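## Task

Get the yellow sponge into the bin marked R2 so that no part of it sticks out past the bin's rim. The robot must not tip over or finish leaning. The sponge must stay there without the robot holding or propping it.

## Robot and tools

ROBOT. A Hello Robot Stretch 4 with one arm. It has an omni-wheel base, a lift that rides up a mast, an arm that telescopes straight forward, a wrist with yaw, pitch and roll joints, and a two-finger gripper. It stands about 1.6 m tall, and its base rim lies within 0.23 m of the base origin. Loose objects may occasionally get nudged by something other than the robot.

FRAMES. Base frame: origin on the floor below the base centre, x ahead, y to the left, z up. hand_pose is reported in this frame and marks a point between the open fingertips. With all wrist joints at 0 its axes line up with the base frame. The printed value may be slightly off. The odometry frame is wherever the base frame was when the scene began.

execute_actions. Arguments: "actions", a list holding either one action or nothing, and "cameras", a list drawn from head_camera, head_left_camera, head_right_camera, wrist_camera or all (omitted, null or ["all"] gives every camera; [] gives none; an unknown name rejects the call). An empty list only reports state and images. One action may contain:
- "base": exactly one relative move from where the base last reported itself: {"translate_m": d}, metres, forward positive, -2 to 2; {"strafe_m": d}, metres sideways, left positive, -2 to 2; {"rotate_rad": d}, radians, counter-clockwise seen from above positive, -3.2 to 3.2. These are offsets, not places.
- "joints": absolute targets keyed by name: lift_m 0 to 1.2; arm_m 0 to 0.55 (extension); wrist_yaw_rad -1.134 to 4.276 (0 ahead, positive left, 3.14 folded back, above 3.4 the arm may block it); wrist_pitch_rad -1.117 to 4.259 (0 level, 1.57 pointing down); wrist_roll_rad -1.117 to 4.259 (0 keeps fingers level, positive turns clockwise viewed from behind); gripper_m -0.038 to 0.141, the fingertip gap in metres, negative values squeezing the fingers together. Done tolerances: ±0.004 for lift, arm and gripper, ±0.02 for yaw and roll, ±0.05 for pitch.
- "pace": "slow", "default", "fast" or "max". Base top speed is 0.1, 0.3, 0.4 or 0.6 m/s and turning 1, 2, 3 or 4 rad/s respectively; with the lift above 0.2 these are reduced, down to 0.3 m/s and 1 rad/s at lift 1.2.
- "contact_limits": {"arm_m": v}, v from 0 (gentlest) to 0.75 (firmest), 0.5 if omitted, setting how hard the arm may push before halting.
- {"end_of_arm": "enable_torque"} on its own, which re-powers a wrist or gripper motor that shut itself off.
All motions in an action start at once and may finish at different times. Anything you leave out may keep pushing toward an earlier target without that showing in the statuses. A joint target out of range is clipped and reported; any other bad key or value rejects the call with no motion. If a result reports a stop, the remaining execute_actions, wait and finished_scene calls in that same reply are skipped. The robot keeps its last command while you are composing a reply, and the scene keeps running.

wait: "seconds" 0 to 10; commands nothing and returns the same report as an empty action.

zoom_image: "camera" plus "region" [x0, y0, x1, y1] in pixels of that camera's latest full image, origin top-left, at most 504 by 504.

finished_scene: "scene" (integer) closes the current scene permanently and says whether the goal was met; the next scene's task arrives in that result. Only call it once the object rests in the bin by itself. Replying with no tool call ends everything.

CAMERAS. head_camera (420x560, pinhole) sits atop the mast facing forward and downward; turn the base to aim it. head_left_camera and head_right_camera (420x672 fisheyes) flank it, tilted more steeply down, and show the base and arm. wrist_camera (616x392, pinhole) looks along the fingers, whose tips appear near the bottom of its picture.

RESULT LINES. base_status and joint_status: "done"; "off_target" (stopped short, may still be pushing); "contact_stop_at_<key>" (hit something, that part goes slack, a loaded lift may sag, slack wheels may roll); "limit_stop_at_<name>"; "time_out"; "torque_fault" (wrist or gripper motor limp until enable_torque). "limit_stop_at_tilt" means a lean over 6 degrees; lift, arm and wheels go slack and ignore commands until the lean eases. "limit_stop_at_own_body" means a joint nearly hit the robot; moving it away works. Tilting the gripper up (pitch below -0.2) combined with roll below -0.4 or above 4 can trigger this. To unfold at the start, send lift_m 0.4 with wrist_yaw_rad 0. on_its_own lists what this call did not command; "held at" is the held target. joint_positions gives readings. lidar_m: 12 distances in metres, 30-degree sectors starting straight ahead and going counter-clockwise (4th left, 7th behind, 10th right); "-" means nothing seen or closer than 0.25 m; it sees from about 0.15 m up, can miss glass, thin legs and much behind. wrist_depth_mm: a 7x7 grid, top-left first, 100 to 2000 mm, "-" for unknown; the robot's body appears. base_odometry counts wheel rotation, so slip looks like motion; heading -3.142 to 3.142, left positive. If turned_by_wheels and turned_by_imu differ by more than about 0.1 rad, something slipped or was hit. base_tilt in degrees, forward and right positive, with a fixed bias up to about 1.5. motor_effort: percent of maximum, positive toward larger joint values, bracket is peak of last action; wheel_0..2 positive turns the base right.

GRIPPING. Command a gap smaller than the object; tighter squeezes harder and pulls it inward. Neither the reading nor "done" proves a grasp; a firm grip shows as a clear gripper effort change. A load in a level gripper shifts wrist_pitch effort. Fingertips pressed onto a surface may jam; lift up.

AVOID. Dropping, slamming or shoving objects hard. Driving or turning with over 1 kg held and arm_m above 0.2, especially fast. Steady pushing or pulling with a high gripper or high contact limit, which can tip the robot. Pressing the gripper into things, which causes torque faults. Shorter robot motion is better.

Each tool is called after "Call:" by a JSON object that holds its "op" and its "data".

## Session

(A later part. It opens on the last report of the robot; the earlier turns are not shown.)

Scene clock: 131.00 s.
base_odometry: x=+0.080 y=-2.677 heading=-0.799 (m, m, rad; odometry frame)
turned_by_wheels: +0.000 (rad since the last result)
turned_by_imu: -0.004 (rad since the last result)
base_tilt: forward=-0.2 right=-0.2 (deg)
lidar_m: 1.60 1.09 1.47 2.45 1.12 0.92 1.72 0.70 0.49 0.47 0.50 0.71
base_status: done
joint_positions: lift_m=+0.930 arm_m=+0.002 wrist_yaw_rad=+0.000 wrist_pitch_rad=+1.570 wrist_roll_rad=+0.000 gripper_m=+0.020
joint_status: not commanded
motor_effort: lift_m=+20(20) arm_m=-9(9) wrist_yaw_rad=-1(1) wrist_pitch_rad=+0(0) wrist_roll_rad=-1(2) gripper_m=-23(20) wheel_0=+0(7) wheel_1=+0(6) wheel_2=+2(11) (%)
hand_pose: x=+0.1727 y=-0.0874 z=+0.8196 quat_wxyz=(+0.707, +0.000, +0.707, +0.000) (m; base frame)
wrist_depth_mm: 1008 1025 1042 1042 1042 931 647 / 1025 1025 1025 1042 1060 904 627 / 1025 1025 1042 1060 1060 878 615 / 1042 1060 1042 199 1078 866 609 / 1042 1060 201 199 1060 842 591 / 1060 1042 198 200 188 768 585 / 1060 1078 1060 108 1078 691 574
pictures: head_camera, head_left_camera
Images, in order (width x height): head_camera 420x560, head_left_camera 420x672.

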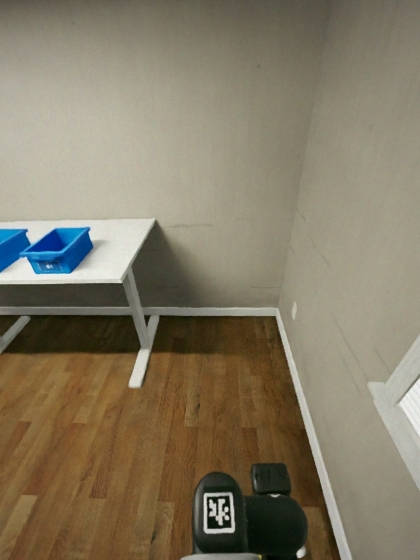

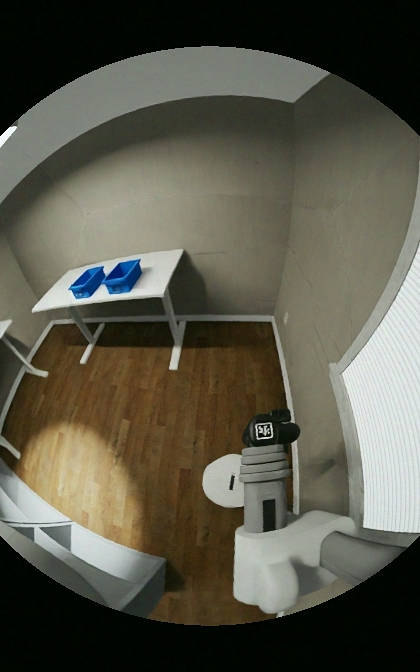

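Call:
{"op": "execute_actions", "data": {"actions": [{"base":{"strafe_m":1.2},"joints":{"wrist_pitch_rad":0.5},"pace":"fast"}]}}

Scene clock: 138.37 s.
base_odometry: x=+0.940 y=-1.839 heading=-0.799 (m, m, rad; odometry frame)
turned_by_wheels: +0.000 (rad since the last result)
turned_by_imu: -0.005 (rad since the last result)
base_tilt: forward=-0.2 right=-0.2 (deg)
lidar_m: 1.01 1.08 1.31 1.25 1.06 0.79 0.75 0.80 1.74 1.66 1.72 1.06
base_status: done
joint_positions: lift_m=+0.930 arm_m=+0.002 wrist_yaw_rad=+0.000 wrist_pitch_rad=+0.502 wrist_roll_rad=+0.000 gripper_m=+0.020
joint_status: all done
motor_effort: lift_m=+20(20) arm_m=-9(9) wrist_yaw_rad=+0(1) wrist_pitch_rad=-7(11) wrist_roll_rad=-2(1) gripper_m=-20(19) wheel_0=+0(10) wheel_1=-1(11) wheel_2=+0(1) (%)
hand_pose: x=+0.4253 y=-0.0874 z=+0.9692 quat_wxyz=(+0.969, +0.000, +0.249, +0.000) (m; base frame)
wrist_depth_mm: 1042 1078 1008 750 991 768 1430 / 1576 1618 1618 1576 866 798 904 / 1708 1756 1708 1756 1708 1661 1618 / 1921 1863 1808 199 1863 1863 1863 / 1661 1661 202 199 1708 1808 1863 / 1366 1308 198 200 188 1499 1537 / 1229 1205 1255 108 1336 1255 1336
pictures: head_camera, head_left_camera, head_right_camera, wrist_camera
Images, in order (width x height): head_camera 420x560, head_left_camera 420x672, head_right_camera 420x672, wrist_camera 616x392.

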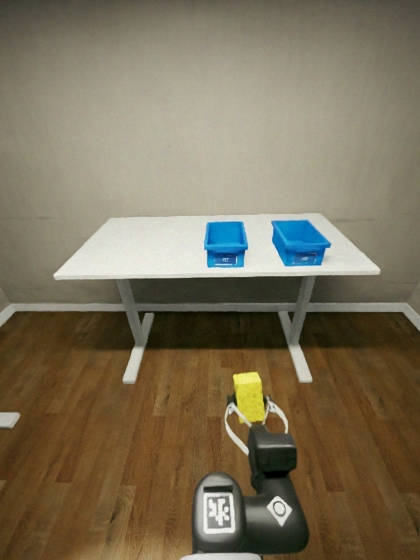

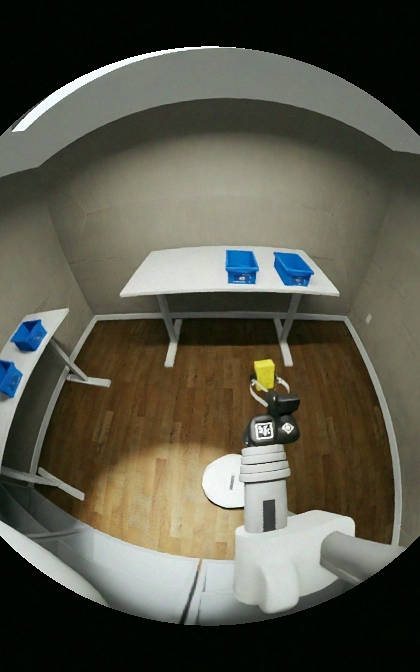

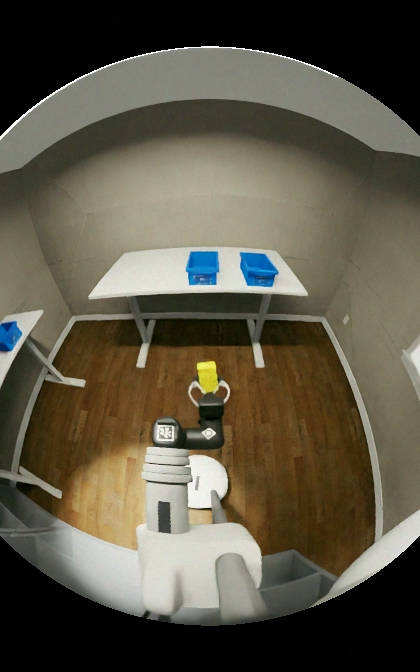

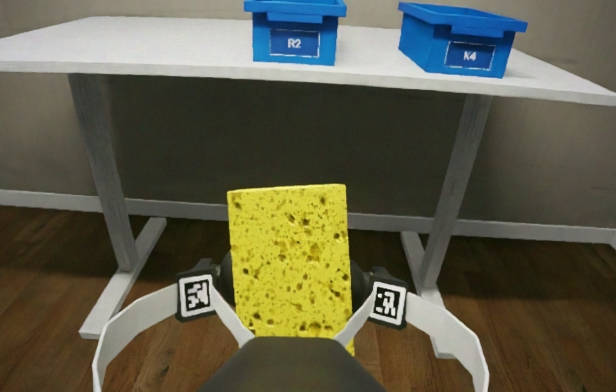

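Call:
{"op": "execute_actions", "data": {"actions": [{"base":{"translate_m":0.5},"joints":{"lift_m":1.2,"wrist_pitch_rad":0.8},"pace":"fast"}]}}

Scene clock: 148.53 s.
base_odometry: x=+1.288 y=-2.198 heading=-0.799 (m, m, rad; odometry frame)
turned_by_wheels: +0.000 (rad since the last result)
turned_by_imu: -0.002 (rad since the last result)
base_tilt: forward=-0.2 right=-0.2 (deg)
lidar_m: 0.53 0.57 0.78 1.24 1.32 1.28 1.24 1.33 1.75 1.67 0.73 0.56
base_status: done
joint_positions: lift_m=+1.199 arm_m=+0.002 wrist_yaw_rad=+0.000 wrist_pitch_rad=+0.802 wrist_roll_rad=+0.000 gripper_m=+0.020
joint_status: all done
joint sent to its limit — the command would take lift_m past its upper limit, so that joint was sent only as far as its limit.
motor_effort: lift_m=+20(23) arm_m=-9(9) wrist_yaw_rad=-1(1) wrist_pitch_rad=-4(5) wrist_roll_rad=-2(2) gripper_m=-22(22) wheel_0=+0(6) wheel_1=+1(6) wheel_2=+0(10) (%)
hand_pose: x=+0.3731 y=-0.0874 z=+1.1695 quat_wxyz=(+0.921, +0.000, +0.390, +0.000) (m; base frame)
wrist_depth_mm: 866 878 904 931 960 1008 1008 / 715 741 699 668 778 647 640 / 621 627 609 640 661 615 603 / 530 544 469 198 569 525 462 / 1499 508 202 199 517 525 517 / 1397 1366 198 200 189 1464 1537 / 1281 1281 1366 108 1366 1336 1366
pictures: head_camera, head_left_camera, head_right_camera, wrist_camera
Images, in order (width x height): head_camera 420x560, head_left_camera 420x672, head_right_camera 420x672, wrist_camera 616x392.

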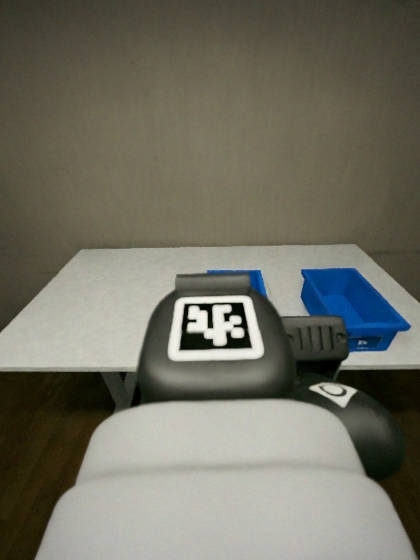

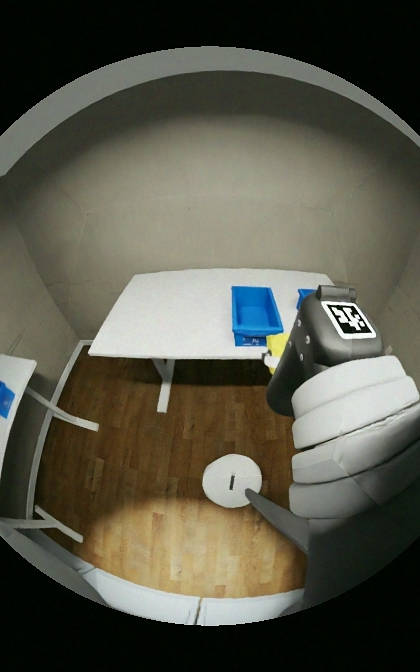

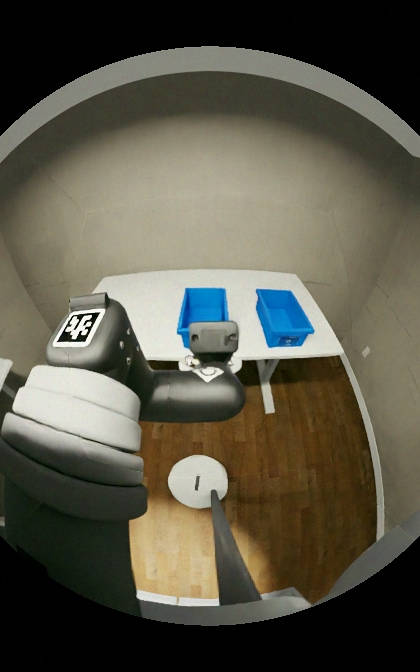

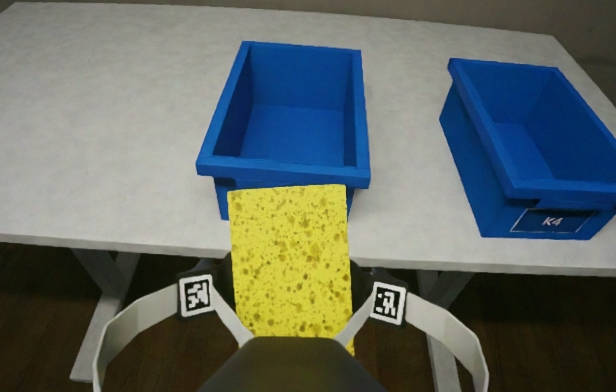

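Call:
{"op": "execute_actions", "data": {"actions": [{"base":{"strafe_m":0.01},"joints":{"arm_m":0.545},"pace":"fast"}], "cameras": ["wrist_camera"]}}

Call:
{"op": "execute_actions", "data": {"actions": [{"joints":{"wrist_pitch_rad":1.55}}], "cameras": ["wrist_camera","head_left_camera","head_right_camera"]}}

Scene clock: 161.20 s.
base_odometry: x=+1.296 y=-2.191 heading=-0.799 (m, m, rad; odometry frame)
turned_by_wheels: +0.000 (rad since the last result)
turned_by_imu: -0.001 (rad since the last result)
base_tilt: forward=-0.2 right=-0.2 (deg)
lidar_m: 0.51 0.55 0.80 1.22 1.30 1.29 1.24 1.36 1.74 1.70 0.74 0.54
base_status: done
joint_positions: lift_m=+1.199 arm_m=+0.543 wrist_yaw_rad=+0.000 wrist_pitch_rad=+0.801 wrist_roll_rad=+0.000 gripper_m=+0.020
joint_status: all done
motor_effort: lift_m=+21(21) arm_m=+9(8) wrist_yaw_rad=-2(1) wrist_pitch_rad=-4(5) wrist_roll_rad=-2(1) gripper_m=-19(24) wheel_0=+1(8) wheel_1=+1(7) wheel_2=+0(1) (%)
hand_pose: x=+0.9150 y=-0.0874 z=+1.1696 quat_wxyz=(+0.921, +0.000, +0.390, +0.000) (m; base frame)
wrist_depth_mm: 535 535 525 517 517 508 500 / 603 603 591 591 574 569 559 / 609 621 634 640 634 634 640 / 539 544 544 199 569 580 591 / 469 477 202 199 504 508 512 / 424 413 198 200 188 455 459 / 384 387 399 108 413 404 413
pictures: wrist_camera
Images, in order (width x height): wrist_camera 616x392.

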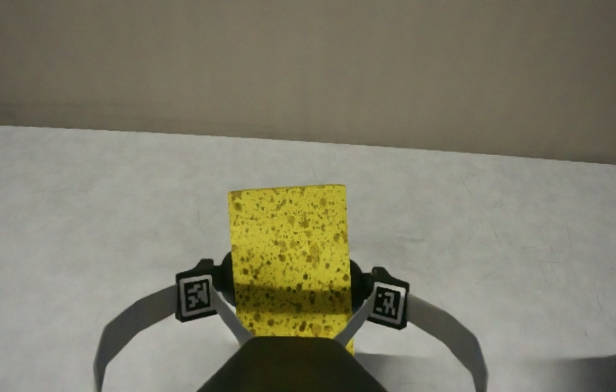

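Scene clock: 162.20 s.
base_odometry: x=+1.296 y=-2.191 heading=-0.799 (m, m, rad; odometry frame)
turned_by_wheels: +0.000 (rad since the last result)
turned_by_imu: +0.000 (rad since the last result)
base_tilt: forward=-0.2 right=-0.2 (deg)
lidar_m: 0.51 0.56 0.78 1.24 1.29 1.29 1.24 1.36 1.75 1.69 0.74 0.55
base_status: not commanded
joint_positions: lift_m=+1.199 arm_m=+0.543 wrist_yaw_rad=+0.000 wrist_pitch_rad=+1.550 wrist_roll_rad=+0.000 gripper_m=+0.020
joint_status: all done
motor_effort: lift_m=+21(20) arm_m=+9(9) wrist_yaw_rad=-1(1) wrist_pitch_rad=+1(3) wrist_roll_rad=-1(1) gripper_m=-21(19) wheel_0=+1(1) wheel_1=+0(1) wheel_2=+0(0) (%)
hand_pose: x=+0.7204 y=-0.0874 z=+1.0884 quat_wxyz=(+0.715, +0.000, +0.700, +0.000) (m; base frame)
wrist_depth_mm: 349 353 355 359 362 364 368 / 349 353 262 250 252 368 373 / 351 355 357 359 342 368 373 / 353 357 298 199 338 373 373 / 355 357 202 199 291 373 375 / 357 241 198 200 188 375 377 / 357 259 351 108 285 377 370
pictures: head_left_camera, head_right_camera, wrist_camera
Images, in order (width x height): head_left_camera 420x672, head_right_camera 420x672, wrist_camera 616x392.

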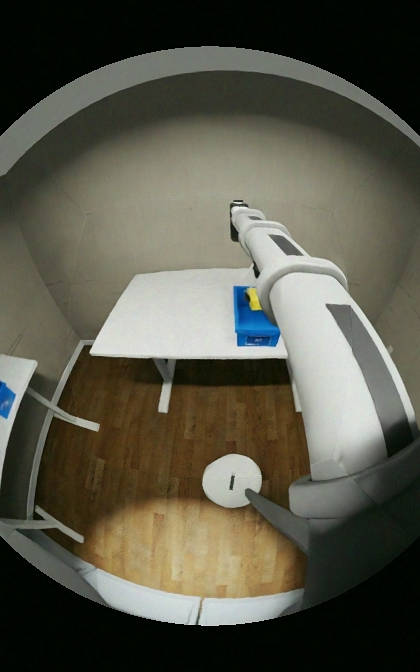

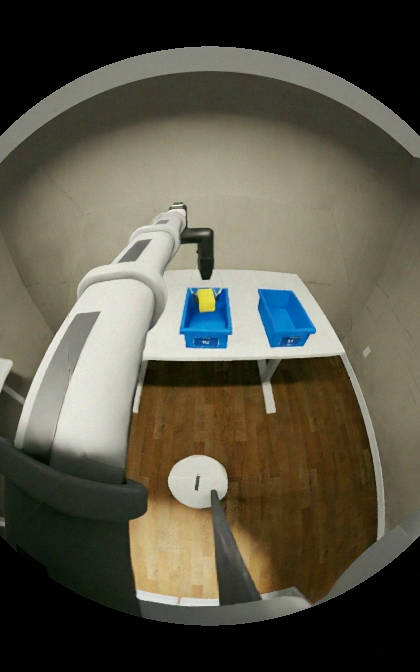

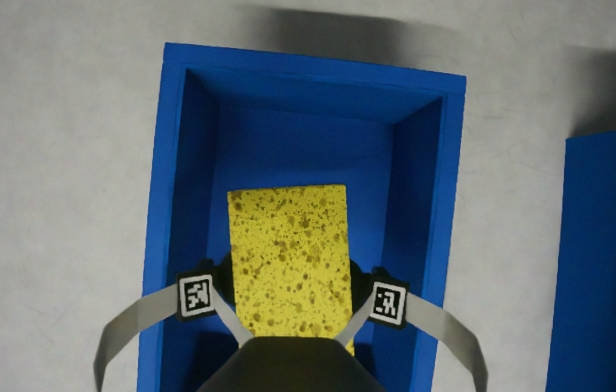

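Call:
{"op": "execute_actions", "data": {"actions": [{"joints":{"lift_m":1.10}}], "cameras": ["wrist_camera"]}}

Call:
{"op": "execute_actions", "data": {"actions": [{"joints":{"gripper_m":0.085}}], "cameras": ["wrist_camera"]}}

Call:
{"op": "execute_actions", "data": {"actions": [{"joints":{"lift_m":1.199},"pace":"fast"}], "cameras": ["wrist_camera","head_right_camera"]}}

Scene clock: 168.87 s.
base_odometry: x=+1.296 y=-2.191 heading=-0.799 (m, m, rad; odometry frame)
turned_by_wheels: +0.000 (rad since the last result)
turned_by_imu: -0.001 (rad since the last result)
base_tilt: forward=-0.2 right=-0.1 (deg)
lidar_m: 0.49 0.55 0.77 1.22 1.31 1.26 1.27 1.34 1.77 1.68 0.75 0.54
base_status: not commanded
joint_positions: lift_m=+1.100 arm_m=+0.543 wrist_yaw_rad=+0.000 wrist_pitch_rad=+1.550 wrist_roll_rad=+0.000 gripper_m=+0.020
joint_status: all done
motor_effort: lift_m=+15(19) arm_m=+9(9) wrist_yaw_rad=-1(1) wrist_pitch_rad=+0(1) wrist_roll_rad=-1(1) gripper_m=-21(18) wheel_0=+2(1) wheel_1=+1(1) wheel_2=+0(0) (%)
hand_pose: x=+0.7204 y=-0.0874 z=+0.9900 quat_wxyz=(+0.714, +0.000, +0.700, +0.000) (m; base frame)
wrist_depth_mm: 253 156 171 160 154 146 - / 253 163 255 251 229 180 146 / 254 169 258 259 263 184 147 / 256 176 258 199 264 179 148 / 199 181 201 198 265 174 211 / 141 159 198 200 188 159 274 / 142 192 262 108 266 149 276
pictures: wrist_camera
Images, in order (width x height): wrist_camera 616x392.

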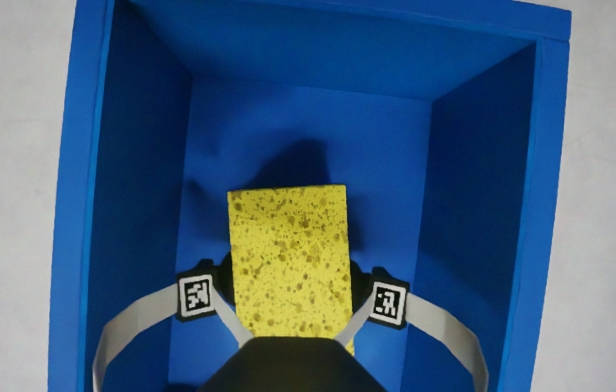

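Scene clock: 170.33 s.
base_odometry: x=+1.296 y=-2.191 heading=-0.799 (m, m, rad; odometry frame)
turned_by_wheels: +0.000 (rad since the last result)
turned_by_imu: +0.000 (rad since the last result)
base_tilt: forward=-0.2 right=-0.2 (deg)
lidar_m: 0.51 0.56 0.79 1.22 1.31 1.29 1.25 1.31 1.76 1.69 0.73 0.55
base_status: not commanded
joint_positions: lift_m=+1.100 arm_m=+0.543 wrist_yaw_rad=+0.000 wrist_pitch_rad=+1.550 wrist_roll_rad=+0.000 gripper_m=+0.085
joint_status: all done
motor_effort: lift_m=+15(15) arm_m=+9(9) wrist_yaw_rad=-1(1) wrist_pitch_rad=+1(1) wrist_roll_rad=-1(1) gripper_m=-4(20) wheel_0=+1(1) wheel_1=+1(1) wheel_2=+0(0) (%)
hand_pose: x=+0.7204 y=-0.0874 z=+0.9900 quat_wxyz=(+0.714, +0.000, +0.700, +0.000) (m; base frame)
wrist_depth_mm: 253 156 171 160 154 146 - / 254 163 256 251 230 180 146 / 255 169 257 260 263 184 147 / 256 176 258 216 264 179 147 / 199 182 221 217 264 174 211 / 141 171 216 218 202 167 276 / 142 162 262 108 266 150 276
pictures: wrist_camera
Images, in order (width x height): wrist_camera 616x392.

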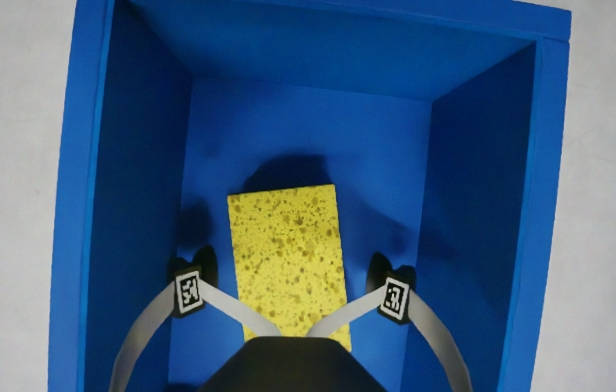

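Scene clock: 171.50 s.
base_odometry: x=+1.296 y=-2.191 heading=-0.799 (m, m, rad; odometry frame)
turned_by_wheels: +0.000 (rad since the last result)
turned_by_imu: +0.000 (rad since the last result)
base_tilt: forward=-0.2 right=-0.1 (deg)
lidar_m: 0.50 0.55 0.78 1.22 1.30 1.27 1.26 1.34 1.76 1.70 0.73 0.55
base_status: not commanded
joint_positions: lift_m=+1.199 arm_m=+0.543 wrist_yaw_rad=+0.000 wrist_pitch_rad=+1.550 wrist_roll_rad=+0.000 gripper_m=+0.085
joint_status: all done
motor_effort: lift_m=+21(21) arm_m=+9(9) wrist_yaw_rad=-1(2) wrist_pitch_rad=+0(1) wrist_roll_rad=-1(1) gripper_m=-3(1) wheel_0=+1(1) wheel_1=+1(1) wheel_2=+0(0) (%)
hand_pose: x=+0.7203 y=-0.0874 z=+1.0884 quat_wxyz=(+0.714, +0.000, +0.700, +0.000) (m; base frame)
wrist_depth_mm: 349 351 355 359 364 366 368 / 351 353 263 250 253 366 370 / 351 353 355 357 343 370 373 / 353 355 349 357 336 373 375 / 355 359 314 317 286 375 375 / 357 357 332 319 202 375 375 / 357 251 362 108 286 377 373
pictures: head_right_camera, wrist_camera
Images, in order (width x height): head_right_camera 420x672, wrist_camera 616x392.

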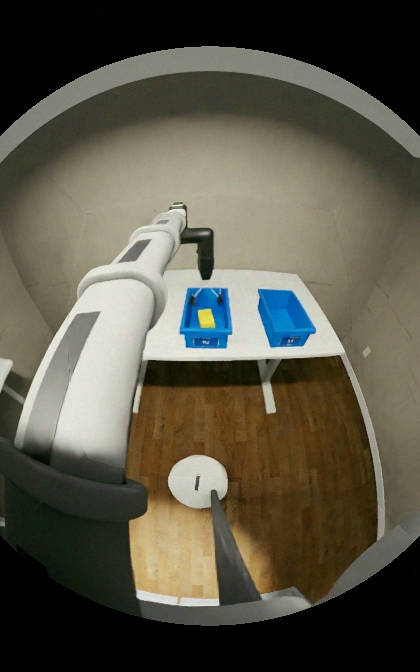

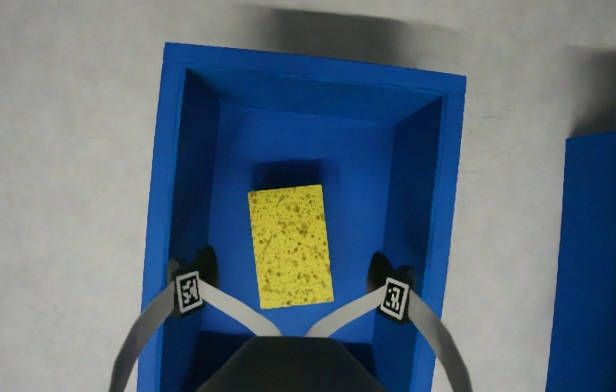

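Call:
{"op": "finished_scene", "data": {"scene": 1}}

The scene is finished: the task was done.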